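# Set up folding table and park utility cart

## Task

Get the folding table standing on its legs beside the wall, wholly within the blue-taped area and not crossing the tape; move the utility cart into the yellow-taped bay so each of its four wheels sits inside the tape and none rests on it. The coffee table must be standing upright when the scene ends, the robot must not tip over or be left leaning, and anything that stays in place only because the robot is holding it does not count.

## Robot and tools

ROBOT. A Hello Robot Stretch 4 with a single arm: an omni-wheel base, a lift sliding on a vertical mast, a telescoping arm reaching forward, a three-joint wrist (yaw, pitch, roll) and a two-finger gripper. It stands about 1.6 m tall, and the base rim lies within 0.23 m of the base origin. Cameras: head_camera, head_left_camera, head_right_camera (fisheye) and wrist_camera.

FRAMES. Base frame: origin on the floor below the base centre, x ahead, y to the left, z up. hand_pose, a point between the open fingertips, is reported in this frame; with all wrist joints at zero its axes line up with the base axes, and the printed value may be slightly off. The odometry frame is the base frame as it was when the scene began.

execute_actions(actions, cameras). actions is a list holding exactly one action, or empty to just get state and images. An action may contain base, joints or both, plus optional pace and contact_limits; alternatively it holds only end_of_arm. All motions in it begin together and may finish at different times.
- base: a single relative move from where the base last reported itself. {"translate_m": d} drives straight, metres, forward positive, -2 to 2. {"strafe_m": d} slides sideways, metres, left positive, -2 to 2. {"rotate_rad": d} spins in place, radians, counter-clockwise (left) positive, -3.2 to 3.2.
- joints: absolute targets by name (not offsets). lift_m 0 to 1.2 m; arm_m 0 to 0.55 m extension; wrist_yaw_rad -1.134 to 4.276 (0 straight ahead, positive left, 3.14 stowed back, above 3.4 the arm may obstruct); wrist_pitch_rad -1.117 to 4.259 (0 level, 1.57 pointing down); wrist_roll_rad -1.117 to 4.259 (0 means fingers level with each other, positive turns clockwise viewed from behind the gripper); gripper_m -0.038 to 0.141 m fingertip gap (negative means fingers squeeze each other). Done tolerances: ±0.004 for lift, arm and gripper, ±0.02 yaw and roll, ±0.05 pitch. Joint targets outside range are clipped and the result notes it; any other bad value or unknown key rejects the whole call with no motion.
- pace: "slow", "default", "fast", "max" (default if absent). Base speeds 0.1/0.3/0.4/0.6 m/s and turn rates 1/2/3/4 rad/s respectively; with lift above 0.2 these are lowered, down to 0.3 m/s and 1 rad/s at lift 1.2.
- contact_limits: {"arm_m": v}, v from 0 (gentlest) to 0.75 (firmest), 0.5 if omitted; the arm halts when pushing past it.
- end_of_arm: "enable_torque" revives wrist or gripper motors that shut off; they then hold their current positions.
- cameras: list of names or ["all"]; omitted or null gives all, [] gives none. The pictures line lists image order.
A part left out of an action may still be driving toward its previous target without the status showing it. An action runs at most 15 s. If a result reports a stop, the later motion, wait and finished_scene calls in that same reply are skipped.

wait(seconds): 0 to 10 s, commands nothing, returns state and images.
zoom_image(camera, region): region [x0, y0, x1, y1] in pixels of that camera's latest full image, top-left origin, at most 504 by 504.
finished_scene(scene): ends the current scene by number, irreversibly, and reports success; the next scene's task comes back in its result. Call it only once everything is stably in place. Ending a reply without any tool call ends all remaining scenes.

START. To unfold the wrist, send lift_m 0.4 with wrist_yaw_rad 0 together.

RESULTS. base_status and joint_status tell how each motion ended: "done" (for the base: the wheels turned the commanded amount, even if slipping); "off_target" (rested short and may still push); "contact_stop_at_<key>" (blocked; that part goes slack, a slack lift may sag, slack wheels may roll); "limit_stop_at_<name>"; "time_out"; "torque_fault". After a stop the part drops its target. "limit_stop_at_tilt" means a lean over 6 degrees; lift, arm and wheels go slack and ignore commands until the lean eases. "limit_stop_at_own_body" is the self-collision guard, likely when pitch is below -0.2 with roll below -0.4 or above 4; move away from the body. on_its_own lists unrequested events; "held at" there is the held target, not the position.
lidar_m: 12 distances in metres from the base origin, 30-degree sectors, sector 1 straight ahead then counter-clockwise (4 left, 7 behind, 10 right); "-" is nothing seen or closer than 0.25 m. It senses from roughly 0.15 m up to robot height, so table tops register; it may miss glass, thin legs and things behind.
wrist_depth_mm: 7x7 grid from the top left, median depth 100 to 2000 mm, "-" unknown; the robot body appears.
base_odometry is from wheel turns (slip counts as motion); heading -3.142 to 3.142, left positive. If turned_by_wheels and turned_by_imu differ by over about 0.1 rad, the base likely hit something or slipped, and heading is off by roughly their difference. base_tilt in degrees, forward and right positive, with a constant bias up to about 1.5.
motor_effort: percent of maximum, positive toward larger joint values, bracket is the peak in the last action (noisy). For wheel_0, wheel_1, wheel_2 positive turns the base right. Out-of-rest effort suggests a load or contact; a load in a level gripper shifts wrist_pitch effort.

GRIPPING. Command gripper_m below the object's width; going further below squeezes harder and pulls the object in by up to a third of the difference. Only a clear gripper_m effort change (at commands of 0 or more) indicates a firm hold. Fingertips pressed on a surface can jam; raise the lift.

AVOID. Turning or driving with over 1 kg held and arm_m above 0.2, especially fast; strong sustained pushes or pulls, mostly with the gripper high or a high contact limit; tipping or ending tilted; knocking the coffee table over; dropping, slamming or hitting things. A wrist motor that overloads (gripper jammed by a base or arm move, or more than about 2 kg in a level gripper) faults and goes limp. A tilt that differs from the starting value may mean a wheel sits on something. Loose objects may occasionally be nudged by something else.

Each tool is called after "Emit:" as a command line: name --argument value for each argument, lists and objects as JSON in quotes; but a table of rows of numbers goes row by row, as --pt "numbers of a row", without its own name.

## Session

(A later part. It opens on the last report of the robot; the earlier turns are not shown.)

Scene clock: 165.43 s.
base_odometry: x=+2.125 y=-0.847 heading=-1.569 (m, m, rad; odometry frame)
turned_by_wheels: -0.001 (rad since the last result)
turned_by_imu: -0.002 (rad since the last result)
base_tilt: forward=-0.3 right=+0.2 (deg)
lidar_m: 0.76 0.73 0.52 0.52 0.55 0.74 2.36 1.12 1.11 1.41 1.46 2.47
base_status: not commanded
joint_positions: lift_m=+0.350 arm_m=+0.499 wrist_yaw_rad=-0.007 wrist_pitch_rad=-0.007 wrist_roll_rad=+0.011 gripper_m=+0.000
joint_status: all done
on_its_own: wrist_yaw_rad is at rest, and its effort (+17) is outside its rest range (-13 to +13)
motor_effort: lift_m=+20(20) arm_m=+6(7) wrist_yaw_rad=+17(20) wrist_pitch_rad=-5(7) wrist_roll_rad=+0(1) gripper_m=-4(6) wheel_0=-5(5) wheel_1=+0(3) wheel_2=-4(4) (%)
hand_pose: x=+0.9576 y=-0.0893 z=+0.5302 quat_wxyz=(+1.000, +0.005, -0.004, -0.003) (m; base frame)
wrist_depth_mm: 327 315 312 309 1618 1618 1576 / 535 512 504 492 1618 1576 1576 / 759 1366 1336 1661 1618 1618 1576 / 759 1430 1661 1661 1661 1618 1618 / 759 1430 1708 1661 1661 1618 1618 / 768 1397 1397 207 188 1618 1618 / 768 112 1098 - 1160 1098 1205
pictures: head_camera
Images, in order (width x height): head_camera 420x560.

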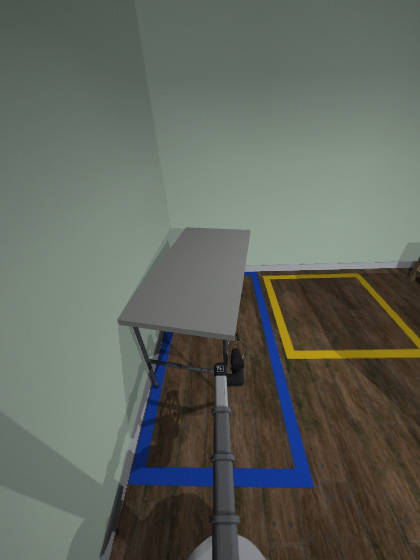

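Wrong side of leg.

Emit:
execute_actions --actions '[{"joints":{"arm_m":0.2}}]' --cameras '[]'

Emit:
execute_actions --actions '[{"base":{"strafe_m":0.17}}]' --cameras '[]'

Emit:
execute_actions --actions '[{"joints":{"arm_m":0.55},"base":{"translate_m":0.15}}]' --cameras '[]'

Emit:
execute_actions --actions '[{"base":{"strafe_m":-0.25},"pace":"slow"}]' --cameras '["head_camera"]'

Scene clock: 172.87 s.
base_odometry: x=+2.125 y=-0.847 heading=-1.569 (m, m, rad; odometry frame)
turned_by_wheels: +0.000 (rad since the last result)
turned_by_imu: -0.001 (rad since the last result)
base_tilt: forward=-0.4 right=+0.1 (deg)
lidar_m: 0.76 0.75 0.55 0.51 0.54 0.76 2.35 1.12 1.11 1.42 1.46 2.47
base_status: not commanded
joint_positions: lift_m=+0.350 arm_m=+0.201 wrist_yaw_rad=+0.000 wrist_pitch_rad=-0.007 wrist_roll_rad=+0.011 gripper_m=+0.000
joint_status: all done
motor_effort: lift_m=+20(20) arm_m=-6(8) wrist_yaw_rad=-2(17) wrist_pitch_rad=-7(7) wrist_roll_rad=-1(0) gripper_m=-4(5) wheel_0=-4(6) wheel_1=+0(1) wheel_2=-4(4) (%)
hand_pose: x=+0.6605 y=-0.0874 z=+0.5301 quat_wxyz=(+1.000, +0.005, -0.004, +0.000) (m; base frame)
wrist_depth_mm: 394 370 343 349 1863 1921 1808 / 530 512 500 439 1863 1863 1863 / 820 1078 1336 960 1921 1921 1863 / 820 1160 1983 1983 1983 1921 1863 / 809 1160 1863 382 1983 1921 1863 / 831 1182 1397 206 187 1756 1756 / 759 1042 1098 - 1182 1098 1182
pictures: none
No camera images: the call's "cameras" was empty. Leave "cameras" out to get every camera's image.

Scene clock: 174.70 s.
base_odometry: x=+2.294 y=-0.846 heading=-1.569 (m, m, rad; odometry frame)
turned_by_wheels: +0.000 (rad since the last result)
turned_by_imu: +0.000 (rad since the last result)
base_tilt: forward=-0.5 right=+0.1 (deg)
lidar_m: 0.77 0.50 0.38 0.35 0.37 0.53 1.46 1.25 1.22 1.55 1.64 0.78
base_status: done
joint_positions: lift_m=+0.350 arm_m=+0.201 wrist_yaw_rad=+0.000 wrist_pitch_rad=-0.007 wrist_roll_rad=+0.011 gripper_m=+0.000
joint_status: not commanded
motor_effort: lift_m=+20(20) arm_m=-6(6) wrist_yaw_rad=-2(1) wrist_pitch_rad=-8(8) wrist_roll_rad=+0(1) gripper_m=-4(3) wheel_0=-2(14) wheel_1=+3(12) wheel_2=+0(2) (%)
hand_pose: x=+0.6605 y=-0.0874 z=+0.5301 quat_wxyz=(+1.000, +0.005, -0.004, +0.000) (m; base frame)
wrist_depth_mm: 525 413 382 359 342 327 1808 / 496 517 504 496 488 1863 1863 / 539 842 1229 1255 1229 1921 1863 / 544 842 1537 1983 1921 1921 1921 / 549 842 1499 1983 1921 1921 1921 / 549 854 1138 206 187 1708 1756 / 549 723 1098 - 1182 1060 1205
pictures: none
No camera images: the call's "cameras" was empty. Leave "cameras" out to get every camera's image.

Scene clock: 176.87 s.
base_odometry: x=+2.295 y=-0.996 heading=-1.568 (m, m, rad; odometry frame)
turned_by_wheels: +0.000 (rad since the last result)
turned_by_imu: +0.000 (rad since the last result)
base_tilt: forward=-0.5 right=+0.2 (deg)
lidar_m: 0.63 0.50 0.35 0.34 0.36 0.53 1.48 1.34 1.34 1.57 1.64 0.64
base_status: done
joint_positions: lift_m=+0.350 arm_m=+0.549 wrist_yaw_rad=+0.000 wrist_pitch_rad=-0.007 wrist_roll_rad=+0.011 gripper_m=+0.000
joint_status: all done
motor_effort: lift_m=+20(20) arm_m=+7(7) wrist_yaw_rad=-2(1) wrist_pitch_rad=-6(6) wrist_roll_rad=+0(0) gripper_m=-5(3) wheel_0=+3(8) wheel_1=+5(8) wheel_2=-3(13) (%)
hand_pose: x=+1.0081 y=-0.0874 z=+0.5302 quat_wxyz=(+1.000, +0.005, -0.004, +0.000) (m; base frame)
wrist_depth_mm: 324 317 312 309 306 304 304 / 530 517 504 496 492 484 1366 / 574 831 1308 1464 1430 1366 1430 / 580 831 1464 1464 1464 1430 1397 / 580 831 1499 1499 1430 1464 1430 / 585 842 1118 206 187 1464 1430 / 591 798 1078 - 1160 1098 1205
pictures: none
No camera images: the call's "cameras" was empty. Leave "cameras" out to get every camera's image.

Scene clock: 180.50 s.
base_odometry: x=+2.045 y=-0.997 heading=-1.567 (m, m, rad; odometry frame)
turned_by_wheels: +0.002 (rad since the last result)
turned_by_imu: +0.001 (rad since the last result)
base_tilt: forward=-0.4 right=+0.1 (deg)
lidar_m: 0.61 0.66 0.61 0.60 0.62 0.87 2.51 1.17 3.25 1.33 1.38 2.32
base_status: done
joint_positions: lift_m=+0.350 arm_m=+0.549 wrist_yaw_rad=+0.000 wrist_pitch_rad=-0.007 wrist_roll_rad=+0.011 gripper_m=+0.000
joint_status: not commanded
motor_effort: lift_m=+20(20) arm_m=+6(7) wrist_yaw_rad=-2(1) wrist_pitch_rad=-6(6) wrist_roll_rad=+0(1) gripper_m=-5(3) wheel_0=+15(18) wheel_1=-1(7) wheel_2=+8(13) (%)
hand_pose: x=+1.0083 y=-0.0874 z=+0.5302 quat_wxyz=(+1.000, +0.005, -0.004, +0.000) (m; base frame)
wrist_depth_mm: 324 317 312 309 330 1397 1366 / 530 517 508 492 647 1397 1397 / 878 1182 1464 1430 1430 1397 1397 / 904 1281 1499 1464 1464 1397 1397 / 904 1281 1499 1464 1464 1430 1430 / 904 1281 1098 206 187 1464 1430 / 917 1098 1098 - 1182 1078 1229
pictures: head_camera
Images, in order (width x height): head_camera 420x560.

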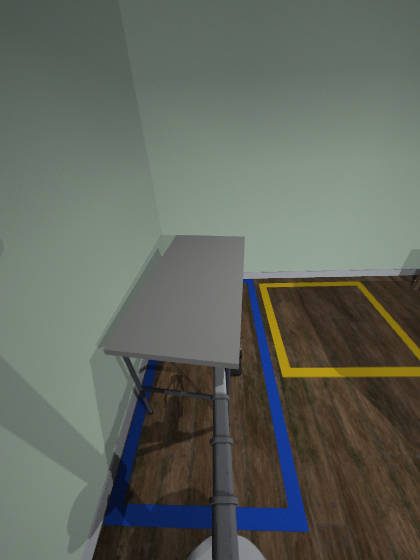

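Emit:
execute_actions --actions '[{"base":{"strafe_m":-0.04},"pace":"slow"}]' --cameras '[]'

Emit:
execute_actions --actions '[{"base":{"strafe_m":0.05},"joints":{"arm_m":0}}]' --cameras '[]'

Emit:
execute_actions --actions '[{"base":{"translate_m":-2.0},"joints":{"wrist_yaw_rad":3.18,"lift_m":0.15}}]' --cameras '[]'

Emit:
execute_actions --actions '[{"base":{"strafe_m":-0.8}}]' --cameras '["head_camera"]'

Scene clock: 186.77 s.
base_odometry: x=+2.006 y=-0.997 heading=-1.565 (m, m, rad; odometry frame)
turned_by_wheels: +0.002 (rad since the last result)
turned_by_imu: +0.000 (rad since the last result)
base_tilt: forward=-0.6 right=+0.0 (deg)
lidar_m: 0.61 0.66 0.66 0.63 0.67 0.94 1.34 1.16 3.21 1.28 1.34 2.31
base_status: done
joint_positions: lift_m=+0.350 arm_m=+0.549 wrist_yaw_rad=+0.000 wrist_pitch_rad=-0.007 wrist_roll_rad=+0.011 gripper_m=+0.000
joint_status: not commanded
motor_effort: lift_m=+20(20) arm_m=+5(5) wrist_yaw_rad=-2(2) wrist_pitch_rad=-7(6) wrist_roll_rad=-1(1) gripper_m=-5(4) wheel_0=+15(20) wheel_1=-2(6) wheel_2=+7(3) (%)
hand_pose: x=+1.0083 y=-0.0874 z=+0.5302 quat_wxyz=(+1.000, +0.005, -0.004, +0.000) (m; base frame)
wrist_depth_mm: 324 317 312 307 1397 1366 1366 / 530 517 504 496 1397 1397 1366 / 931 1255 1464 1464 1430 1397 1397 / 931 1336 1464 1464 1430 1397 1397 / 946 1336 1499 1464 1464 1430 1397 / 960 1366 1078 206 187 1430 1430 / 946 1138 1098 - 1182 1098 1205
pictures: none
No camera images: the call's "cameras" was empty. Leave "cameras" out to get every camera's image.

Scene clock: 189.03 s.
base_odometry: x=+2.055 y=-0.997 heading=-1.565 (m, m, rad; odometry frame)
turned_by_wheels: +0.000 (rad since the last result)
turned_by_imu: -0.001 (rad since the last result)
base_tilt: forward=-0.3 right=-0.1 (deg)
lidar_m: 0.25 0.25 0.35 0.58 0.61 0.88 2.52 1.17 3.27 1.33 1.39 0.25
base_status: done
joint_positions: lift_m=+0.350 arm_m=+0.088 wrist_yaw_rad=+0.001 wrist_pitch_rad=-0.007 wrist_roll_rad=+0.010 gripper_m=+0.000
joint_status: arm_m contact_stop (moved -0.461 of -0.549)
on_its_own: arm_m is slack since a contact_stop (your +0.000 is given up)
motor_effort: lift_m=+19(21) arm_m=+0(33) wrist_yaw_rad=-4(58) wrist_pitch_rad=-6(8) wrist_roll_rad=+0(1) gripper_m=-4(4) wheel_0=-1(14) wheel_1=+1(7) wheel_2=+1(9) (%)
hand_pose: x=+0.5478 y=-0.0872 z=+0.5302 quat_wxyz=(+1.000, +0.005, -0.004, +0.000) (m; base frame)
wrist_depth_mm: 319 314 309 304 301 1808 1808 / 525 512 496 492 480 1863 1808 / 904 1182 1661 1921 1863 1863 1808 / 904 1281 1983 1921 1863 1863 1863 / 891 1281 1983 1921 1863 1863 1921 / 917 1308 1138 206 187 1708 1708 / 917 1098 1098 - 1118 1098 1229
pictures: none
No camera images: the call's "cameras" was empty. Leave "cameras" out to get every camera's image.

not run: a stop came earlier in this reply.

not run: a stop came earlier in this reply.

Emit:
execute_actions --actions '[{"base":{"strafe_m":0.13},"pace":"slow"}]' --cameras '[]'

Emit:
execute_actions --actions '[{"base":{"translate_m":0.42},"pace":"slow","joints":{"arm_m":0}}]' --cameras '[]'

Emit:
execute_actions --actions '[{"base":{"translate_m":-0.7}}]' --cameras '["head_camera"]'

Scene clock: 196.40 s.
base_odometry: x=+2.185 y=-0.996 heading=-1.565 (m, m, rad; odometry frame)
turned_by_wheels: +0.000 (rad since the last result)
turned_by_imu: -0.001 (rad since the last result)
base_tilt: forward=-0.4 right=-0.1 (deg)
lidar_m: 0.25 0.26 0.40 0.44 0.47 0.70 2.05 1.27 1.25 1.46 0.25 0.25
base_status: done
joint_positions: lift_m=+0.350 arm_m=+0.088 wrist_yaw_rad=+0.000 wrist_pitch_rad=-0.007 wrist_roll_rad=+0.010 gripper_m=+0.000
joint_status: not commanded
on_its_own: arm_m is slack since a contact_stop (your +0.000 is given up)
motor_effort: lift_m=+19(19) arm_m=+0(0) wrist_yaw_rad=-3(3) wrist_pitch_rad=-6(7) wrist_roll_rad=+0(1) gripper_m=-4(4) wheel_0=-4(9) wheel_1=+4(12) wheel_2=+0(1) (%)
hand_pose: x=+0.5478 y=-0.0873 z=+0.5302 quat_wxyz=(+1.000, +0.005, -0.004, +0.000) (m; base frame)
wrist_depth_mm: 319 312 307 304 303 300 301 / 661 508 500 488 480 480 1808 / 732 1042 1661 1921 1863 1863 1808 / 723 1042 1863 1921 1863 1863 1863 / 732 1042 1863 1983 1863 1863 1863 / 732 1060 1366 206 187 1661 1756 / 741 976 1078 - 1182 1098 1205
pictures: none
No camera images: the call's "cameras" was empty. Leave "cameras" out to get every camera's image.

Scene clock: 201.90 s.
base_odometry: x=+2.188 y=-1.416 heading=-1.565 (m, m, rad; odometry frame)
turned_by_wheels: +0.000 (rad since the last result)
turned_by_imu: -0.003 (rad since the last result)
base_tilt: forward=-0.4 right=-0.1 (deg)
lidar_m: 0.25 0.25 0.25 0.25 0.47 0.67 1.88 1.59 0.25 0.25 0.25 0.25
base_status: done
joint_positions: lift_m=+0.350 arm_m=+0.001 wrist_yaw_rad=+0.000 wrist_pitch_rad=-0.007 wrist_roll_rad=+0.010 gripper_m=+0.000
joint_status: all done
motor_effort: lift_m=+19(19) arm_m=-6(6) wrist_yaw_rad=-2(3) wrist_pitch_rad=-8(6) wrist_roll_rad=+1(1) gripper_m=-3(3) wheel_0=+5(13) wheel_1=+6(6) wheel_2=-14(21) (%)
hand_pose: x=+0.4605 y=-0.0874 z=+0.5302 quat_wxyz=(+1.000, +0.005, -0.004, +0.000) (m; base frame)
wrist_depth_mm: 317 310 306 303 300 298 298 / 683 504 492 484 477 473 469 / 723 1042 1499 1576 1576 1537 1537 / 715 1042 1576 1576 1537 1576 1499 / 732 1042 1618 1576 1618 1537 1537 / 732 1042 946 206 187 1576 1576 / 741 960 1098 - 1160 1060 1205
pictures: none
No camera images: the call's "cameras" was empty. Leave "cameras" out to get every camera's image.

Scene clock: 205.73 s.
base_odometry: x=+2.184 y=-0.716 heading=-1.566 (m, m, rad; odometry frame)
turned_by_wheels: +0.000 (rad since the last result)
turned_by_imu: -0.001 (rad since the last result)
base_tilt: forward=-0.3 right=-0.1 (deg)
lidar_m: 0.63 0.65 0.47 0.45 0.47 0.66 2.08 1.08 1.07 1.49 1.52 0.65
base_status: done
joint_positions: lift_m=+0.350 arm_m=+0.001 wrist_yaw_rad=+0.000 wrist_pitch_rad=-0.007 wrist_roll_rad=+0.010 gripper_m=+0.000
joint_status: not commanded
motor_effort: lift_m=+19(19) arm_m=-6(6) wrist_yaw_rad=-3(2) wrist_pitch_rad=-7(6) wrist_roll_rad=+0(1) gripper_m=-4(4) wheel_0=-2(11) wheel_1=-4(11) wheel_2=+2(12) (%)
hand_pose: x=+0.4605 y=-0.0874 z=+0.5302 quat_wxyz=(+1.000, +0.005, -0.004, +0.000) (m; base frame)
wrist_depth_mm: 707 991 1499 - 397 - - / 521 504 496 484 477 - - / 707 1042 1366 1229 1182 - - / 676 1042 1863 - - - - / 683 1060 1863 - - - - / 683 1060 1397 206 187 1708 1708 / 691 904 512 - 445 1098 1205
pictures: head_camera
Images, in order (width x height): head_camera 420x560.

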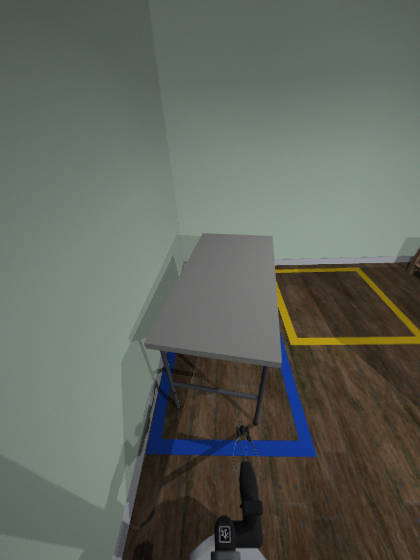

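Needs 0.3 more by mast.

Emit:
execute_actions --actions '[{"base":{"translate_m":0.6}}]' --cameras '[]'

Emit:
execute_actions --actions '[{"base":{"translate_m":0.4},"pace":"slow"}]' --cameras '[]'

Emit:
execute_actions --actions '[{"base":{"translate_m":-1.0}}]' --cameras '["head_camera"]'

Scene clock: 212.37 s.
base_odometry: x=+2.187 y=-1.316 heading=-1.565 (m, m, rad; odometry frame)
turned_by_wheels: +0.000 (rad since the last result)
turned_by_imu: -0.002 (rad since the last result)
base_tilt: forward=-0.5 right=+0.1 (deg)
lidar_m: 0.25 0.25 0.25 0.45 0.47 0.68 1.90 1.51 3.40 1.46 0.25 0.25
base_status: done
joint_positions: lift_m=+0.350 arm_m=+0.001 wrist_yaw_rad=+0.000 wrist_pitch_rad=-0.007 wrist_roll_rad=+0.010 gripper_m=+0.000
joint_status: not commanded
motor_effort: lift_m=+19(19) arm_m=-6(6) wrist_yaw_rad=-3(2) wrist_pitch_rad=-6(7) wrist_roll_rad=+0(0) gripper_m=-3(4) wheel_0=+4(9) wheel_1=+4(7) wheel_2=-3(9) (%)
hand_pose: x=+0.4605 y=-0.0874 z=+0.5302 quat_wxyz=(+1.000, +0.005, -0.004, +0.000) (m; base frame)
wrist_depth_mm: 319 312 306 303 300 298 300 / 691 508 496 484 480 477 1060 / 723 1025 1618 1661 1661 1618 1618 / 723 1042 1708 1708 1661 1618 1618 / 732 1042 1708 1661 1661 1661 1618 / 732 1060 1366 206 187 1576 1618 / 741 960 1118 - 1182 1098 1205
pictures: none
No camera images: the call's "cameras" was empty. Leave "cameras" out to get every camera's image.

Scene clock: 217.63 s.
base_odometry: x=+2.190 y=-1.715 heading=-1.565 (m, m, rad; odometry frame)
turned_by_wheels: +0.000 (rad since the last result)
turned_by_imu: -0.004 (rad since the last result)
base_tilt: forward=-0.4 right=+0.1 (deg)
lidar_m: 0.25 0.25 0.25 0.25 0.47 0.64 1.87 1.83 0.25 0.25 0.25 0.25
base_status: done
joint_positions: lift_m=+0.350 arm_m=+0.001 wrist_yaw_rad=+0.000 wrist_pitch_rad=-0.007 wrist_roll_rad=+0.010 gripper_m=+0.000
joint_status: not commanded
motor_effort: lift_m=+19(19) arm_m=-6(6) wrist_yaw_rad=-3(3) wrist_pitch_rad=-8(7) wrist_roll_rad=-1(0) gripper_m=-5(4) wheel_0=+5(7) wheel_1=+7(9) wheel_2=-15(18) (%)
hand_pose: x=+0.4605 y=-0.0874 z=+0.5302 quat_wxyz=(+1.000, +0.005, -0.004, +0.000) (m; base frame)
wrist_depth_mm: 317 310 306 301 298 298 298 / 683 508 492 484 477 469 535 / 715 1008 1308 1281 1255 1229 1229 / 715 1025 1308 1281 1281 1255 1229 / 715 1025 1336 1281 1308 1255 1255 / 723 1042 1308 206 187 1281 1255 / 732 960 1098 - 1182 1098 1205
pictures: none
No camera images: the call's "cameras" was empty. Leave "cameras" out to get every camera's image.

Scene clock: 222.47 s.
base_odometry: x=+2.184 y=-0.715 heading=-1.566 (m, m, rad; odometry frame)
turned_by_wheels: +0.000 (rad since the last result)
turned_by_imu: -0.002 (rad since the last result)
base_tilt: forward=-0.4 right=+0.2 (deg)
lidar_m: 0.93 0.65 0.48 0.45 0.48 0.64 2.04 1.07 1.08 1.50 1.52 1.04
base_status: done
joint_positions: lift_m=+0.350 arm_m=+0.001 wrist_yaw_rad=+0.000 wrist_pitch_rad=-0.007 wrist_roll_rad=+0.010 gripper_m=+0.000
joint_status: not commanded
motor_effort: lift_m=+19(19) arm_m=-6(6) wrist_yaw_rad=-2(2) wrist_pitch_rad=-7(7) wrist_roll_rad=-1(1) gripper_m=-3(4) wheel_0=-2(7) wheel_1=-4(9) wheel_2=+2(15) (%)
hand_pose: x=+0.4605 y=-0.0874 z=+0.5302 quat_wxyz=(+1.000, +0.005, -0.004, +0.000) (m; base frame)
wrist_depth_mm: 732 1042 1863 - - - - / 732 991 1661 - - - - / 732 931 1430 1229 1756 - - / 741 991 1921 - - - - / 750 1008 1863 - - - - / 750 1025 809 206 187 1661 1708 / 750 960 1098 - 1205 1118 1205
pictures: head_camera
Images, in order (width x height): head_camera 420x560.

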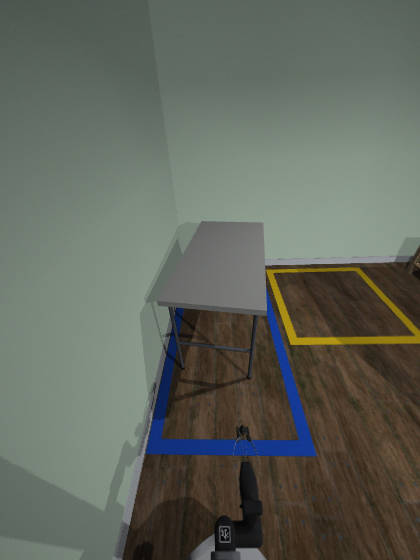

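Good. Cart.

Emit:
execute_actions --actions '[{"base":{"translate_m":-1.75},"joints":{"wrist_yaw_rad":3.18,"lift_m":0.15}}]' --cameras '[]'

Emit:
execute_actions --actions '[{"base":{"strafe_m":-0.9}}]' --cameras '["head_camera"]'

Emit:
execute_actions --actions '[{"base":{"translate_m":1.2}}]' --cameras '["head_camera"]'

Scene clock: 233.97 s.
base_odometry: x=+2.176 y=+1.035 heading=-1.566 (m, m, rad; odometry frame)
turned_by_wheels: +0.000 (rad since the last result)
turned_by_imu: -0.005 (rad since the last result)
base_tilt: forward=-0.5 right=+0.1 (deg)
lidar_m: 1.82 0.65 0.51 0.48 0.50 0.47 0.47 0.48 0.67 1.98 0.84 0.85
base_status: done
joint_positions: lift_m=+0.150 arm_m=+0.001 wrist_yaw_rad=+3.180 wrist_pitch_rad=-0.007 wrist_roll_rad=+0.010 gripper_m=+0.000
joint_status: all done
motor_effort: lift_m=+15(19) arm_m=-6(6) wrist_yaw_rad=-1(6) wrist_pitch_rad=-6(7) wrist_roll_rad=+1(0) gripper_m=-4(5) wheel_0=-3(12) wheel_1=-5(9) wheel_2=+2(12) (%)
hand_pose: x=-0.1196 y=+0.0764 z=+0.3305 quat_wxyz=(-0.019, +0.004, +0.005, +1.000) (m; base frame)
wrist_depth_mm: - - 138 585 569 559 544 / - - 138 585 574 559 549 / - 110 140 585 580 564 559 / 147 143 191 597 574 564 559 / 213 634 609 591 585 574 564 / 215 634 609 206 187 574 569 / 216 627 615 - 591 574 564
pictures: none
No camera images: the call's "cameras" was empty. Leave "cameras" out to get every camera's image.

Scene clock: 238.30 s.
base_odometry: x=+1.276 y=+1.030 heading=-1.566 (m, m, rad; odometry frame)
turned_by_wheels: +0.000 (rad since the last result)
turned_by_imu: -0.003 (rad since the last result)
base_tilt: forward=-0.2 right=+0.0 (deg)
lidar_m: 0.40 0.47 1.42 1.38 0.73 0.50 0.49 0.51 0.68 2.05 2.43 0.66
base_status: done
joint_positions: lift_m=+0.150 arm_m=+0.001 wrist_yaw_rad=+3.180 wrist_pitch_rad=-0.007 wrist_roll_rad=+0.010 gripper_m=+0.000
joint_status: not commanded
motor_effort: lift_m=+16(16) arm_m=-6(6) wrist_yaw_rad=-1(0) wrist_pitch_rad=-7(6) wrist_roll_rad=+0(1) gripper_m=-5(4) wheel_0=+2(11) wheel_1=-2(13) wheel_2=+0(2) (%)
hand_pose: x=-0.1196 y=+0.0764 z=+0.3305 quat_wxyz=(-0.019, +0.004, +0.005, +1.000) (m; base frame)
wrist_depth_mm: - - 138 597 585 569 559 / - - 138 597 585 574 559 / - 110 140 597 591 580 569 / 147 143 190 609 597 585 569 / 213 647 627 603 597 591 574 / 214 647 627 206 187 591 574 / 216 647 627 - 603 580 580
pictures: head_camera
Images, in order (width x height): head_camera 420x560.

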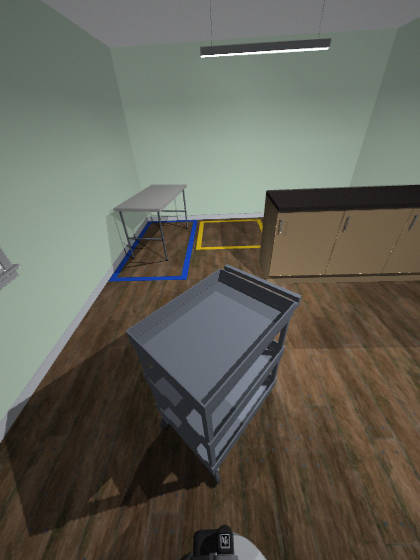

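Scene clock: 243.80 s.
base_odometry: x=+1.282 y=-0.169 heading=-1.566 (m, m, rad; odometry frame)
turned_by_wheels: +0.000 (rad since the last result)
turned_by_imu: +0.056 (rad since the last result)
base_tilt: forward=-0.4 right=+0.1 (deg)
lidar_m: 0.25 0.25 0.25 0.29 1.38 1.73 1.68 1.76 2.46 2.40 1.13 0.25
base_status: done
joint_positions: lift_m=+0.150 arm_m=+0.000 wrist_yaw_rad=+3.180 wrist_pitch_rad=-0.007 wrist_roll_rad=+0.010 gripper_m=+0.000
joint_status: not commanded
motor_effort: lift_m=+18(18) arm_m=+1(6) wrist_yaw_rad=-2(40) wrist_pitch_rad=-7(7) wrist_roll_rad=+1(0) gripper_m=-4(3) wheel_0=+2(26) wheel_1=+4(26) wheel_2=-5(23) (%)
hand_pose: x=-0.1209 y=+0.0763 z=+0.3303 quat_wxyz=(-0.019, +0.004, +0.005, +1.000) (m; base frame)
wrist_depth_mm: - - 137 1756 1708 1661 1618 / - - 137 1808 1708 1661 1618 / - 110 138 1756 1708 1661 1661 / 145 142 190 1808 1756 1708 1618 / 213 1921 1863 1808 1708 1708 1618 / 215 1098 931 206 187 1138 1160 / 216 768 732 - 788 732 809
pictures: head_camera
Images, in order (width x height): head_camera 420x560.

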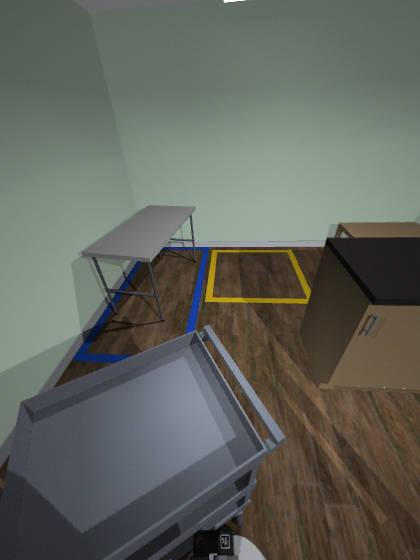

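Emit:
execute_actions --actions '[{"base":{"translate_m":-0.35}}]' --cameras '[]'

Emit:
execute_actions --actions '[{"base":{"strafe_m":0.55}}]' --cameras '[]'

Emit:
execute_actions --actions '[{"base":{"rotate_rad":-0.3}}]' --cameras '[]'

Emit:
execute_actions --actions '[{"base":{"translate_m":0.75},"pace":"slow"}]' --cameras '["head_camera"]'

Scene clock: 251.57 s.
base_odometry: x=+1.281 y=+0.180 heading=-1.566 (m, m, rad; odometry frame)
turned_by_wheels: -0.001 (rad since the last result)
turned_by_imu: -0.002 (rad since the last result)
base_tilt: forward=-0.6 right=+0.1 (deg)
lidar_m: 0.52 0.49 0.52 1.30 1.42 1.36 1.33 1.42 2.05 2.38 1.58 1.33
base_status: done
joint_positions: lift_m=+0.150 arm_m=+0.000 wrist_yaw_rad=+3.180 wrist_pitch_rad=-0.007 wrist_roll_rad=+0.010 gripper_m=+0.000
joint_status: not commanded
motor_effort: lift_m=+18(18) arm_m=+1(1) wrist_yaw_rad=-1(2) wrist_pitch_rad=-7(7) wrist_roll_rad=+0(1) gripper_m=-4(4) wheel_0=-3(9) wheel_1=-5(12) wheel_2=+2(12) (%)
hand_pose: x=-0.1209 y=+0.0763 z=+0.3303 quat_wxyz=(-0.019, +0.004, +0.005, +1.000) (m; base frame)
wrist_depth_mm: - - 137 1430 1366 1336 1281 / - - 137 1430 1397 1336 1281 / - 110 138 1430 1430 1336 1281 / 145 142 190 1464 1397 1366 1308 / 213 1576 1499 1430 1397 1366 1308 / 214 1098 960 206 187 1138 1160 / 216 768 732 - 788 732 820
pictures: none
No camera images: the call's "cameras" was empty. Leave "cameras" out to get every camera's image.

Scene clock: 254.73 s.
base_odometry: x=+1.831 y=+0.183 heading=-1.566 (m, m, rad; odometry frame)
turned_by_wheels: +0.000 (rad since the last result)
turned_by_imu: +0.001 (rad since the last result)
base_tilt: forward=-0.3 right=+0.0 (deg)
lidar_m: 0.41 1.06 0.77 0.74 0.81 1.23 1.28 1.37 2.00 2.94 0.86 0.38
base_status: done
joint_positions: lift_m=+0.150 arm_m=+0.000 wrist_yaw_rad=+3.180 wrist_pitch_rad=-0.007 wrist_roll_rad=+0.010 gripper_m=+0.000
joint_status: not commanded
motor_effort: lift_m=+18(18) arm_m=+1(1) wrist_yaw_rad=-1(2) wrist_pitch_rad=-6(6) wrist_roll_rad=+1(0) gripper_m=-4(4) wheel_0=-2(10) wheel_1=+4(13) wheel_2=+0(2) (%)
hand_pose: x=-0.1209 y=+0.0763 z=+0.3303 quat_wxyz=(-0.019, +0.004, +0.005, +1.000) (m; base frame)
wrist_depth_mm: - - 137 1366 1366 1281 1229 / - - 137 1397 1366 1281 1255 / - 110 138 1397 1366 1308 1281 / 146 142 190 1397 1366 1308 1281 / 213 1537 1499 1397 1336 1366 1281 / 215 1098 946 206 187 1138 1160 / 216 768 732 - 788 732 809
pictures: none
No camera images: the call's "cameras" was empty. Leave "cameras" out to get every camera's image.

Scene clock: 255.80 s.
base_odometry: x=+1.831 y=+0.183 heading=-1.865 (m, m, rad; odometry frame)
turned_by_wheels: -0.299 (rad since the last result)
turned_by_imu: -0.305 (rad since the last result)
base_tilt: forward=-0.4 right=+0.0 (deg)
lidar_m: 0.38 0.57 0.87 0.74 0.72 0.93 1.29 1.29 1.51 2.78 2.37 0.52
base_status: done
joint_positions: lift_m=+0.150 arm_m=+0.000 wrist_yaw_rad=+3.180 wrist_pitch_rad=-0.007 wrist_roll_rad=+0.010 gripper_m=+0.000
joint_status: not commanded
motor_effort: lift_m=+18(18) arm_m=+1(1) wrist_yaw_rad=-1(1) wrist_pitch_rad=-6(7) wrist_roll_rad=-1(0) gripper_m=-4(4) wheel_0=+2(6) wheel_1=+5(9) wheel_2=+4(8) (%)
hand_pose: x=-0.1209 y=+0.0763 z=+0.3303 quat_wxyz=(-0.019, +0.004, +0.005, +1.000) (m; base frame)
wrist_depth_mm: - - 137 1397 1464 1229 904 / - - 137 1397 1430 1229 891 / - 110 138 1430 1464 1229 904 / 145 142 190 1430 1499 1229 878 / 213 1336 1430 1430 1499 1229 891 / 215 1098 946 206 187 1078 891 / 216 768 741 - 788 732 809
pictures: none
No camera images: the call's "cameras" was empty. Leave "cameras" out to get every camera's image.

Scene clock: 264.60 s.
base_odometry: x=+1.614 y=-0.535 heading=-1.864 (m, m, rad; odometry frame)
turned_by_wheels: +0.001 (rad since the last result)
turned_by_imu: +0.000 (rad since the last result)
base_tilt: forward=-0.4 right=+0.1 (deg)
lidar_m: 0.25 0.25 1.11 0.94 0.94 1.11 2.01 2.02 2.40 2.78 1.10 0.36
base_status: done
joint_positions: lift_m=+0.150 arm_m=+0.000 wrist_yaw_rad=+3.180 wrist_pitch_rad=-0.007 wrist_roll_rad=+0.010 gripper_m=+0.000
joint_status: not commanded
motor_effort: lift_m=+18(18) arm_m=+1(1) wrist_yaw_rad=-2(2) wrist_pitch_rad=-7(7) wrist_roll_rad=+0(1) gripper_m=-3(3) wheel_0=+13(25) wheel_1=+7(15) wheel_2=-8(12) (%)
hand_pose: x=-0.1209 y=+0.0763 z=+0.3303 quat_wxyz=(-0.019, +0.004, +0.005, +1.000) (m; base frame)
wrist_depth_mm: - - 137 - - 1499 1098 / - - 137 - - 1537 1098 / - 110 138 - - 1537 1098 / 145 142 190 - - 1499 1098 / 213 1921 1921 1921 1983 1499 1078 / 215 1098 946 206 187 1160 1042 / 216 778 732 - 788 732 820
pictures: head_camera
Images, in order (width x height): head_camera 420x560.

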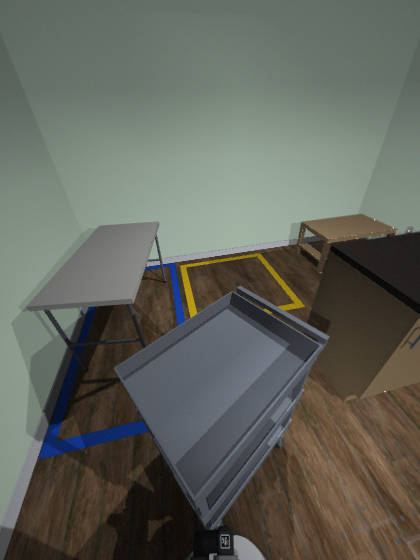

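Keep going slowly.

Emit:
execute_actions --actions '[{"base":{"translate_m":0.5},"pace":"slow"}]' --cameras '["head_camera"]'

Emit:
execute_actions --actions '[{"base":{"translate_m":0.5},"pace":"slow"}]' --cameras '["head_camera"]'

Scene clock: 274.60 s.
base_odometry: x=+1.470 y=-1.013 heading=-1.864 (m, m, rad; odometry frame)
turned_by_wheels: +0.001 (rad since the last result)
turned_by_imu: +0.001 (rad since the last result)
base_tilt: forward=-0.4 right=+0.1 (deg)
lidar_m: 0.25 0.25 0.78 1.04 1.07 1.27 2.39 2.52 2.97 0.86 0.85 0.38
base_status: done
joint_positions: lift_m=+0.150 arm_m=+0.000 wrist_yaw_rad=+3.180 wrist_pitch_rad=-0.007 wrist_roll_rad=+0.010 gripper_m=+0.000
joint_status: not commanded
motor_effort: lift_m=+18(18) arm_m=+1(1) wrist_yaw_rad=-1(1) wrist_pitch_rad=-6(6) wrist_roll_rad=+1(0) gripper_m=-2(3) wheel_0=+12(22) wheel_1=+8(12) wheel_2=-10(21) (%)
hand_pose: x=-0.1209 y=+0.0763 z=+0.3303 quat_wxyz=(-0.019, +0.004, +0.005, +1.000) (m; base frame)
wrist_depth_mm: - - 137 - - 1708 1229 / - - 136 - - 1756 1229 / - 110 138 - - 1661 1255 / 145 142 190 - - 1661 1205 / 213 1921 1921 1921 1983 1618 1229 / 214 1118 946 206 187 1138 1118 / 216 778 732 - 788 732 809
pictures: head_camera
Images, in order (width x height): head_camera 420x560.

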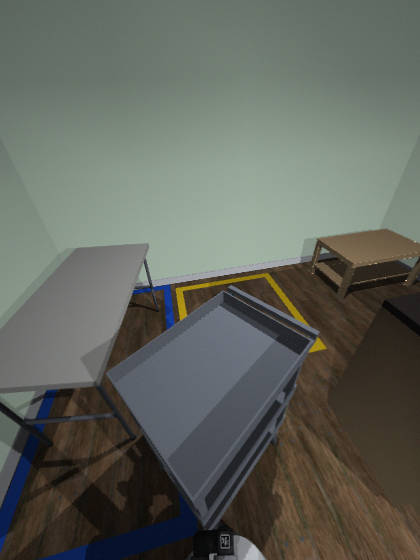

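Scene clock: 280.90 s.
base_odometry: x=+1.327 y=-1.491 heading=-1.863 (m, m, rad; odometry frame)
turned_by_wheels: +0.001 (rad since the last result)
turned_by_imu: +0.003 (rad since the last result)
base_tilt: forward=-0.5 right=+0.1 (deg)
lidar_m: 0.25 0.26 0.50 0.49 1.17 1.43 2.60 3.00 0.85 0.73 0.76 0.40
base_status: done
joint_positions: lift_m=+0.150 arm_m=+0.000 wrist_yaw_rad=+3.180 wrist_pitch_rad=-0.007 wrist_roll_rad=+0.010 gripper_m=+0.000
joint_status: not commanded
motor_effort: lift_m=+18(18) arm_m=+1(1) wrist_yaw_rad=-2(2) wrist_pitch_rad=-8(6) wrist_roll_rad=+0(0) gripper_m=-5(5) wheel_0=+11(25) wheel_1=+8(11) wheel_2=-7(15) (%)
hand_pose: x=-0.1209 y=+0.0763 z=+0.3303 quat_wxyz=(-0.019, +0.004, +0.005, +1.000) (m; base frame)
wrist_depth_mm: - - 136 - - 1921 1397 / - - 137 - - 1863 1366 / - 110 138 - - 1921 1366 / 145 142 191 - - 1863 1366 / 213 1863 1921 1921 1983 1756 1336 / 215 1098 946 206 187 1138 1160 / 216 768 741 - 798 732 809
pictures: head_camera
Images, in order (width x height): head_camera 420x560.

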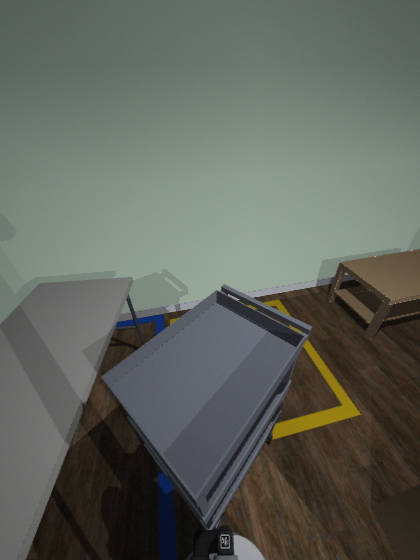

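Emit:
execute_actions --actions '[{"base":{"translate_m":0.55},"pace":"slow"}]' --cameras '[]'

Emit:
execute_actions --actions '[{"base":{"translate_m":-0.5}}]' --cameras '["head_camera"]'

Scene clock: 290.80 s.
base_odometry: x=+1.169 y=-2.018 heading=-1.862 (m, m, rad; odometry frame)
turned_by_wheels: +0.001 (rad since the last result)
turned_by_imu: -0.001 (rad since the last result)
base_tilt: forward=-0.4 right=+0.0 (deg)
lidar_m: 0.25 0.25 0.53 0.51 0.53 1.53 2.93 3.54 0.74 0.86 1.44 0.42
base_status: done
joint_positions: lift_m=+0.150 arm_m=+0.000 wrist_yaw_rad=+3.180 wrist_pitch_rad=-0.007 wrist_roll_rad=+0.010 gripper_m=+0.000
joint_status: not commanded
motor_effort: lift_m=+18(18) arm_m=+1(1) wrist_yaw_rad=-2(2) wrist_pitch_rad=-6(7) wrist_roll_rad=-1(1) gripper_m=-3(3) wheel_0=+12(26) wheel_1=+9(14) wheel_2=-9(20) (%)
hand_pose: x=-0.1209 y=+0.0763 z=+0.3303 quat_wxyz=(-0.019, +0.004, +0.005, +1.000) (m; base frame)
wrist_depth_mm: - - 137 - - - 1537 / - - 137 - - - 1537 / - 110 138 - - - 1499 / 145 142 191 - - - 1499 / 213 1921 1921 1983 1983 1863 1499 / 215 1098 946 206 187 1138 1160 / 216 768 732 - 788 732 809
pictures: none
No camera images: the call's "cameras" was empty. Leave "cameras" out to get every camera's image.

Scene clock: 293.97 s.
base_odometry: x=+1.313 y=-1.539 heading=-1.862 (m, m, rad; odometry frame)
turned_by_wheels: +0.000 (rad since the last result)
turned_by_imu: -0.002 (rad since the last result)
base_tilt: forward=-0.4 right=+0.0 (deg)
lidar_m: 0.71 0.76 0.51 0.48 1.18 1.43 2.64 3.05 0.84 0.73 0.75 1.20
base_status: done
joint_positions: lift_m=+0.150 arm_m=+0.000 wrist_yaw_rad=+3.180 wrist_pitch_rad=-0.007 wrist_roll_rad=+0.010 gripper_m=+0.000
joint_status: not commanded
motor_effort: lift_m=+18(18) arm_m=+1(1) wrist_yaw_rad=-2(1) wrist_pitch_rad=-6(6) wrist_roll_rad=+0(0) gripper_m=-4(3) wheel_0=-3(11) wheel_1=-3(8) wheel_2=+1(14) (%)
hand_pose: x=-0.1209 y=+0.0763 z=+0.3303 quat_wxyz=(-0.019, +0.004, +0.005, +1.000) (m; base frame)
wrist_depth_mm: - - 137 - - 1921 1397 / - - 137 - - 1921 1366 / - 110 138 - - 1921 1366 / 145 142 190 - - 1921 1397 / 213 1863 1921 1921 - 1756 1366 / 215 1098 960 206 187 1138 1160 / 216 778 741 - 788 732 809
pictures: head_camera
Images, in order (width x height): head_camera 420x560.

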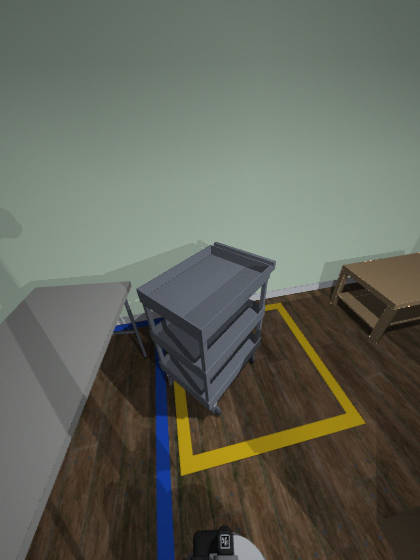

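Emit:
execute_actions --actions '[{"base":{"strafe_m":0.18}}]' --cameras '[]'

Emit:
execute_actions --actions '[{"base":{"translate_m":0.4}}]' --cameras '[]'

Emit:
execute_actions --actions '[{"base":{"rotate_rad":-0.5}}]' --cameras '[]'

Emit:
execute_actions --actions '[{"base":{"translate_m":0.35},"pace":"slow"}]' --cameras '[]'

Emit:
execute_actions --actions '[{"base":{"translate_m":-0.35}}]' --cameras '["head_camera","head_left_camera"]'

Scene clock: 301.00 s.
base_odometry: x=+1.485 y=-1.591 heading=-1.862 (m, m, rad; odometry frame)
turned_by_wheels: +0.000 (rad since the last result)
turned_by_imu: -0.001 (rad since the last result)
base_tilt: forward=-0.3 right=+0.0 (deg)
lidar_m: 0.69 0.48 0.32 0.31 0.98 1.22 2.31 3.08 1.04 0.91 0.92 0.85
base_status: done
joint_positions: lift_m=+0.150 arm_m=+0.000 wrist_yaw_rad=+3.180 wrist_pitch_rad=-0.007 wrist_roll_rad=+0.010 gripper_m=+0.000
joint_status: not commanded
motor_effort: lift_m=+18(18) arm_m=+1(1) wrist_yaw_rad=-2(2) wrist_pitch_rad=-7(7) wrist_roll_rad=-1(1) gripper_m=-5(3) wheel_0=-2(15) wheel_1=+4(13) wheel_2=+0(0) (%)
hand_pose: x=-0.1209 y=+0.0763 z=+0.3303 quat_wxyz=(-0.019, +0.004, +0.005, +1.000) (m; base frame)
wrist_depth_mm: - - 137 - - 1618 1182 / - - 137 - - 1576 1182 / - 110 138 - - 1618 1160 / 146 142 190 - - 1618 1182 / 213 1921 1863 1921 - 1537 1160 / 215 1098 946 206 187 1160 1060 / 216 768 732 - 788 732 809
pictures: none
No camera images: the call's "cameras" was empty. Leave "cameras" out to get every camera's image.

Scene clock: 303.80 s.
base_odometry: x=+1.370 y=-1.974 heading=-1.862 (m, m, rad; odometry frame)
turned_by_wheels: +0.000 (rad since the last result)
turned_by_imu: -0.001 (rad since the last result)
base_tilt: forward=-0.4 right=+0.1 (deg)
lidar_m: 0.32 0.49 0.34 0.31 0.32 0.47 2.43 3.48 0.95 0.89 1.67 0.30
base_status: done
joint_positions: lift_m=+0.150 arm_m=+0.000 wrist_yaw_rad=+3.180 wrist_pitch_rad=-0.007 wrist_roll_rad=+0.010 gripper_m=+0.000
joint_status: not commanded
motor_effort: lift_m=+18(18) arm_m=+1(1) wrist_yaw_rad=-2(1) wrist_pitch_rad=-6(8) wrist_roll_rad=-1(1) gripper_m=-3(3) wheel_0=+4(5) wheel_1=+4(9) wheel_2=-3(19) (%)
hand_pose: x=-0.1209 y=+0.0763 z=+0.3303 quat_wxyz=(-0.019, +0.004, +0.005, +1.000) (m; base frame)
wrist_depth_mm: - - 137 - - 1756 1308 / - - 137 - - 1808 1281 / - 110 138 - - 1756 1255 / 145 142 190 - - 1756 1255 / 213 1921 1863 1921 1983 1661 1281 / 214 1078 931 206 187 1160 976 / 216 768 732 - 798 732 768
pictures: none
No camera images: the call's "cameras" was empty. Leave "cameras" out to get every camera's image.

Scene clock: 305.07 s.
base_odometry: x=+1.370 y=-1.974 heading=-2.361 (m, m, rad; odometry frame)
turned_by_wheels: -0.499 (rad since the last result)
turned_by_imu: -0.508 (rad since the last result)
base_tilt: forward=-0.4 right=+0.0 (deg)
lidar_m: 0.30 0.33 0.50 0.32 0.32 0.32 0.46 2.62 3.47 0.93 0.91 1.66
base_status: done
joint_positions: lift_m=+0.150 arm_m=+0.000 wrist_yaw_rad=+3.180 wrist_pitch_rad=-0.007 wrist_roll_rad=+0.010 gripper_m=+0.000
joint_status: not commanded
motor_effort: lift_m=+18(18) arm_m=+1(1) wrist_yaw_rad=-2(1) wrist_pitch_rad=-6(7) wrist_roll_rad=-1(1) gripper_m=-4(4) wheel_0=+2(13) wheel_1=+4(11) wheel_2=+3(12) (%)
hand_pose: x=-0.1209 y=+0.0763 z=+0.3303 quat_wxyz=(-0.019, +0.004, +0.005, +1.000) (m; base frame)
wrist_depth_mm: - - 137 1808 1336 1118 788 / - - 137 1708 1336 1138 946 / - 110 138 1618 1366 1160 976 / 145 142 191 1808 1366 1118 931 / 213 1863 1921 1661 1336 1138 946 / 215 1098 946 206 187 1078 946 / 216 778 732 - 788 732 809
pictures: none
No camera images: the call's "cameras" was empty. Leave "cameras" out to get every camera's image.

Scene clock: 309.83 s.
base_odometry: x=+1.122 y=-2.220 heading=-2.360 (m, m, rad; odometry frame)
turned_by_wheels: +0.001 (rad since the last result)
turned_by_imu: +0.002 (rad since the last result)
base_tilt: forward=-0.5 right=+0.2 (deg)
lidar_m: 0.40 0.25 0.25 0.53 0.50 0.53 0.74 3.11 1.07 0.86 1.40 1.38
base_status: done
joint_positions: lift_m=+0.150 arm_m=+0.000 wrist_yaw_rad=+3.180 wrist_pitch_rad=-0.007 wrist_roll_rad=+0.010 gripper_m=+0.000
joint_status: not commanded
motor_effort: lift_m=+18(18) arm_m=+1(1) wrist_yaw_rad=-3(16) wrist_pitch_rad=-7(7) wrist_roll_rad=+0(1) gripper_m=-3(3) wheel_0=+8(22) wheel_1=+8(16) wheel_2=-9(13) (%)
hand_pose: x=-0.1209 y=+0.0762 z=+0.3303 quat_wxyz=(-0.019, +0.004, +0.005, +1.000) (m; base frame)
wrist_depth_mm: - - 137 - 854 788 788 / - - 137 - 1618 1255 1138 / - 110 138 1983 1661 1366 1160 / 145 142 190 - 1618 1336 1160 / 213 1863 1921 1921 1576 1397 1160 / 214 1098 946 206 187 1138 1098 / 216 778 732 - 788 732 809
pictures: none
No camera images: the call's "cameras" was empty. Leave "cameras" out to get every camera's image.

Scene clock: 312.50 s.
base_odometry: x=+1.371 y=-1.973 heading=-2.361 (m, m, rad; odometry frame)
turned_by_wheels: +0.000 (rad since the last result)
turned_by_imu: -0.001 (rad since the last result)
base_tilt: forward=-0.4 right=+0.2 (deg)
lidar_m: 0.51 0.52 0.49 0.35 0.31 0.33 0.45 2.62 3.48 0.95 0.90 1.66
base_status: done
joint_positions: lift_m=+0.150 arm_m=+0.000 wrist_yaw_rad=+3.180 wrist_pitch_rad=-0.007 wrist_roll_rad=+0.010 gripper_m=+0.000
joint_status: not commanded
motor_effort: lift_m=+18(18) arm_m=+1(1) wrist_yaw_rad=-3(3) wrist_pitch_rad=-7(7) wrist_roll_rad=+1(1) gripper_m=-4(4) wheel_0=-4(4) wheel_1=-3(10) wheel_2=+1(19) (%)
hand_pose: x=-0.1209 y=+0.0762 z=+0.3303 quat_wxyz=(-0.019, +0.004, +0.005, +1.000) (m; base frame)
wrist_depth_mm: - - 137 1863 1366 1138 778 / - - 137 1708 1336 1138 960 / - 110 138 1661 1397 1138 960 / 145 142 190 1808 1366 1118 931 / 213 1863 1921 1661 1336 1138 931 / 214 1078 946 206 187 1078 931 / 216 778 741 - 788 741 809
pictures: head_camera, head_left_camera
Images, in order (width x height): head_camera 420x560, head_left_camera 420x672.

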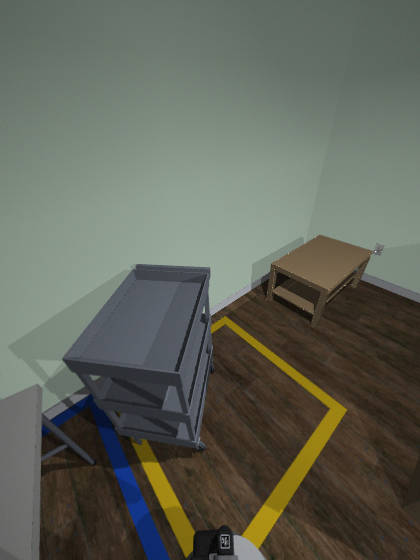

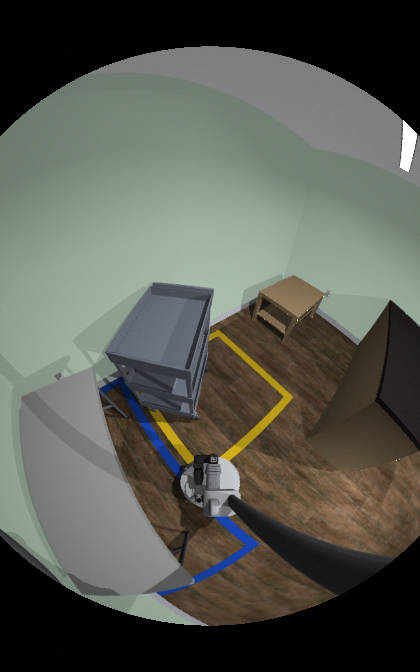

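Emit:
execute_actions --actions '[{"joints":{"lift_m":0.4,"wrist_yaw_rad":0}}]' --cameras '[]'

Emit:
execute_actions --actions '[{"base":{"rotate_rad":0.5},"joints":{"lift_m":0.2}}]' --cameras '[]'

Emit:
execute_actions --actions '[{"joints":{"arm_m":0.3}}]' --cameras '["head_camera","wrist_camera"]'

Scene clock: 321.47 s.
base_odometry: x=+1.371 y=-1.973 heading=-2.361 (m, m, rad; odometry frame)
turned_by_wheels: +0.000 (rad since the last result)
turned_by_imu: -0.002 (rad since the last result)
base_tilt: forward=-0.5 right=+0.1 (deg)
lidar_m: 0.53 0.51 0.47 0.33 0.32 0.33 0.45 2.62 3.49 0.92 0.90 1.65
base_status: not commanded
joint_positions: lift_m=+0.400 arm_m=+0.000 wrist_yaw_rad=+0.001 wrist_pitch_rad=-0.007 wrist_roll_rad=+0.010 gripper_m=+0.000
joint_status: all done
motor_effort: lift_m=+20(21) arm_m=+1(1) wrist_yaw_rad=-3(10) wrist_pitch_rad=-7(8) wrist_roll_rad=-1(1) gripper_m=-4(5) wheel_0=-3(4) wheel_1=-3(3) wheel_2=+1(1) (%)
hand_pose: x=+0.4593 y=-0.0873 z=+0.5801 quat_wxyz=(+1.000, +0.005, -0.004, +0.000) (m; base frame)
wrist_depth_mm: 303 413 1205 1430 1756 - - / 301 591 661 1464 1756 - - / 303 1078 1205 1430 1808 - - / 304 1060 1205 1499 1808 - - / 306 778 676 1397 1808 - 1464 / 301 404 504 206 187 1576 1464 / 301 866 917 - 1308 1205 1255
pictures: none
No camera images: the call's "cameras" was empty. Leave "cameras" out to get every camera's image.

Scene clock: 323.37 s.
base_odometry: x=+1.371 y=-1.973 heading=-1.862 (m, m, rad; odometry frame)
turned_by_wheels: +0.499 (rad since the last result)
turned_by_imu: +0.507 (rad since the last result)
base_tilt: forward=-0.6 right=+0.0 (deg)
lidar_m: 0.51 0.51 0.32 0.32 0.34 0.45 2.44 3.45 0.96 0.89 1.65 0.57
base_status: done
joint_positions: lift_m=+0.200 arm_m=+0.000 wrist_yaw_rad=+0.000 wrist_pitch_rad=-0.007 wrist_roll_rad=+0.010 gripper_m=+0.000
joint_status: all done
motor_effort: lift_m=+15(19) arm_m=+1(1) wrist_yaw_rad=-2(4) wrist_pitch_rad=-6(7) wrist_roll_rad=+0(1) gripper_m=-3(2) wheel_0=-2(6) wheel_1=-4(10) wheel_2=-3(12) (%)
hand_pose: x=+0.4593 y=-0.0873 z=+0.3805 quat_wxyz=(+1.000, +0.005, -0.004, +0.000) (m; base frame)
wrist_depth_mm: 960 991 1025 798 741 1138 1205 / 976 976 402 314 291 1138 1205 / 991 530 407 322 297 480 1229 / 991 1008 1042 1098 1138 1182 1229 / 991 1025 1078 1098 904 1182 1255 / 991 647 668 206 187 768 1229 / 866 530 452 - 574 525 904
pictures: none
No camera images: the call's "cameras" was empty. Leave "cameras" out to get every camera's image.

Scene clock: 325.37 s.
base_odometry: x=+1.371 y=-1.973 heading=-1.861 (m, m, rad; odometry frame)
turned_by_wheels: +0.001 (rad since the last result)
turned_by_imu: +0.000 (rad since the last result)
base_tilt: forward=-0.3 right=+0.0 (deg)
lidar_m: 0.56 0.51 0.34 0.31 0.32 0.46 2.44 3.47 0.95 0.91 1.66 0.54
base_status: not commanded
joint_positions: lift_m=+0.200 arm_m=+0.299 wrist_yaw_rad=+0.000 wrist_pitch_rad=-0.007 wrist_roll_rad=+0.010 gripper_m=+0.000
joint_status: all done
motor_effort: lift_m=+16(16) arm_m=+7(9) wrist_yaw_rad=-2(18) wrist_pitch_rad=-7(8) wrist_roll_rad=+1(1) gripper_m=-4(5) wheel_0=+4(4) wheel_1=-2(4) wheel_2=-4(4) (%)
hand_pose: x=+0.7583 y=-0.0874 z=+0.3805 quat_wxyz=(+1.000, +0.005, -0.004, +0.000) (m; base frame)
wrist_depth_mm: 117 - - - - - - / 119 - - - - - - / 206 193 183 175 169 163 223 / 723 750 768 798 831 866 917 / 715 750 778 788 831 866 917 / 732 759 521 206 187 866 917 / 732 741 488 - 574 535 539
pictures: head_camera, wrist_camera
Images, in order (width x height): head_camera 420x560, wrist_camera 616x392.

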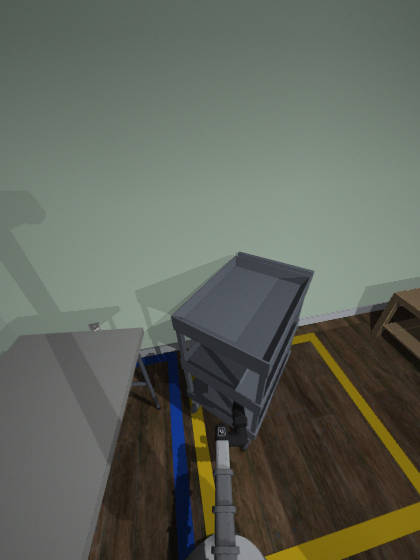

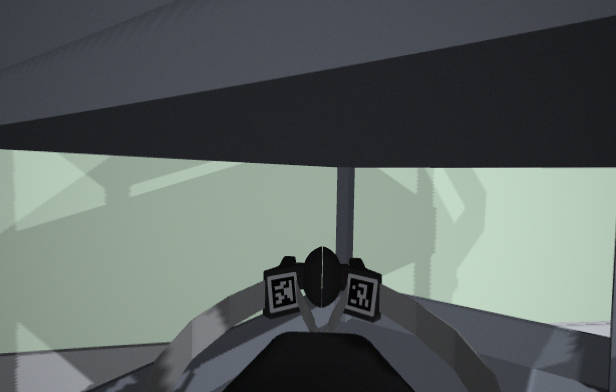

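Emit:
execute_actions --actions '[{"base":{"strafe_m":-0.35},"pace":"slow"}]' --cameras '["head_camera"]'

Scene clock: 332.20 s.
base_odometry: x=+1.036 y=-1.873 heading=-1.861 (m, m, rad; odometry frame)
turned_by_wheels: +0.000 (rad since the last result)
turned_by_imu: -0.002 (rad since the last result)
base_tilt: forward=-0.6 right=+0.1 (deg)
lidar_m: 0.59 0.66 0.72 0.65 0.69 1.74 3.30 0.93 0.55 0.59 1.37 1.46
base_status: done
joint_positions: lift_m=+0.200 arm_m=+0.299 wrist_yaw_rad=+0.002 wrist_pitch_rad=-0.007 wrist_roll_rad=+0.010 gripper_m=+0.000
joint_status: not commanded
motor_effort: lift_m=+15(16) arm_m=+5(7) wrist_yaw_rad=-9(14) wrist_pitch_rad=-6(6) wrist_roll_rad=+1(1) gripper_m=-3(3) wheel_0=+7(14) wheel_1=-3(11) wheel_2=+0(2) (%)
hand_pose: x=+0.7586 y=-0.0867 z=+0.3805 quat_wxyz=(+1.000, +0.005, -0.004, +0.001) (m; base frame)
wrist_depth_mm: - - - - - - - / - - - - - - - / 205 193 183 175 168 112 - / 788 820 842 866 917 931 - / 798 809 854 866 917 946 - / 798 707 691 208 190 946 - / 500 564 535 - 647 124 -
pictures: head_camera
Images, in order (width x height): head_camera 420x560.

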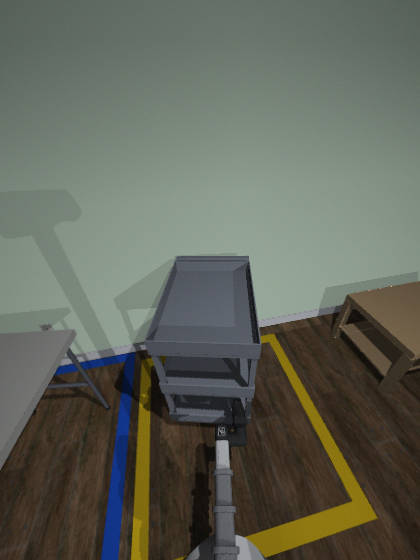

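Emit:
execute_actions --actions '[{"joints":{"wrist_yaw_rad":-0.9}}]' --cameras '[]'

Emit:
execute_actions --actions '[{"base":{"translate_m":-0.25},"pace":"slow"}]' --cameras '["head_camera"]'

Scene clock: 337.17 s.
base_odometry: x=+1.035 y=-1.873 heading=-1.861 (m, m, rad; odometry frame)
turned_by_wheels: +0.000 (rad since the last result)
turned_by_imu: -0.001 (rad since the last result)
base_tilt: forward=-0.4 right=+0.0 (deg)
lidar_m: 0.51 1.05 0.72 0.67 0.67 1.74 3.28 0.90 0.56 0.60 1.37 0.61
base_status: not commanded
joint_positions: lift_m=+0.200 arm_m=+0.299 wrist_yaw_rad=-0.899 wrist_pitch_rad=-0.007 wrist_roll_rad=+0.010 gripper_m=+0.000
joint_status: all done
motor_effort: lift_m=+16(16) arm_m=+5(6) wrist_yaw_rad=-3(50) wrist_pitch_rad=-7(8) wrist_roll_rad=-1(0) gripper_m=-3(8) wheel_0=+1(10) wheel_1=+1(3) wheel_2=+3(5) (%)
hand_pose: x=+0.5811 y=-0.2803 z=+0.3805 quat_wxyz=(+0.901, +0.003, -0.005, -0.435) (m; base frame)
wrist_depth_mm: 125 159 221 1618 - 1863 1756 / 125 160 224 375 - 1863 1756 / 200 186 254 389 - 1921 1756 / 878 1078 1397 1160 1983 1921 1756 / 878 1078 1397 392 1229 1863 1756 / 854 1042 1060 206 187 1281 1308 / 530 496 455 - 891 820 904
pictures: none
No camera images: the call's "cameras" was empty. Leave "cameras" out to get every camera's image.

Scene clock: 340.93 s.
base_odometry: x=+1.107 y=-1.634 heading=-1.861 (m, m, rad; odometry frame)
turned_by_wheels: +0.000 (rad since the last result)
turned_by_imu: -0.001 (rad since the last result)
base_tilt: forward=-0.5 right=+0.0 (deg)
lidar_m: 0.77 1.01 0.69 0.65 1.38 1.66 3.14 3.14 0.62 0.55 1.57 0.91
base_status: done
joint_positions: lift_m=+0.200 arm_m=+0.299 wrist_yaw_rad=-0.899 wrist_pitch_rad=-0.007 wrist_roll_rad=+0.010 gripper_m=+0.000
joint_status: not commanded
motor_effort: lift_m=+15(16) arm_m=+4(4) wrist_yaw_rad=-3(4) wrist_pitch_rad=-7(6) wrist_roll_rad=+0(0) gripper_m=-3(4) wheel_0=-5(6) wheel_1=-6(8) wheel_2=+6(14) (%)
hand_pose: x=+0.5811 y=-0.2803 z=+0.3805 quat_wxyz=(+0.901, +0.003, -0.005, -0.435) (m; base frame)
wrist_depth_mm: 1098 1255 1708 - - 1921 1756 / 355 549 1661 - - 1983 1808 / 368 480 1708 - - 1983 1808 / 1078 1281 1576 - - - 1808 / 1118 1308 1618 1430 1921 1921 1808 / 683 634 569 206 187 1281 1308 / 564 477 809 - 891 820 904
pictures: head_camera
Images, in order (width x height): head_camera 420x560.

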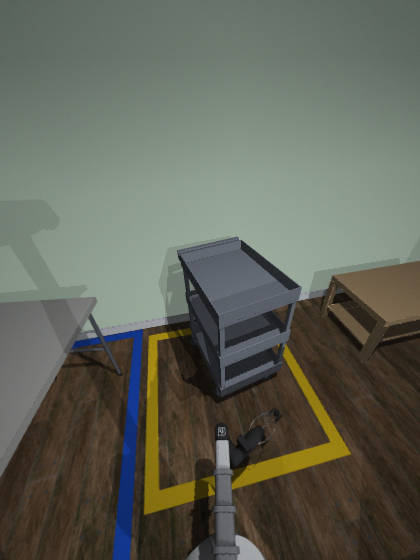

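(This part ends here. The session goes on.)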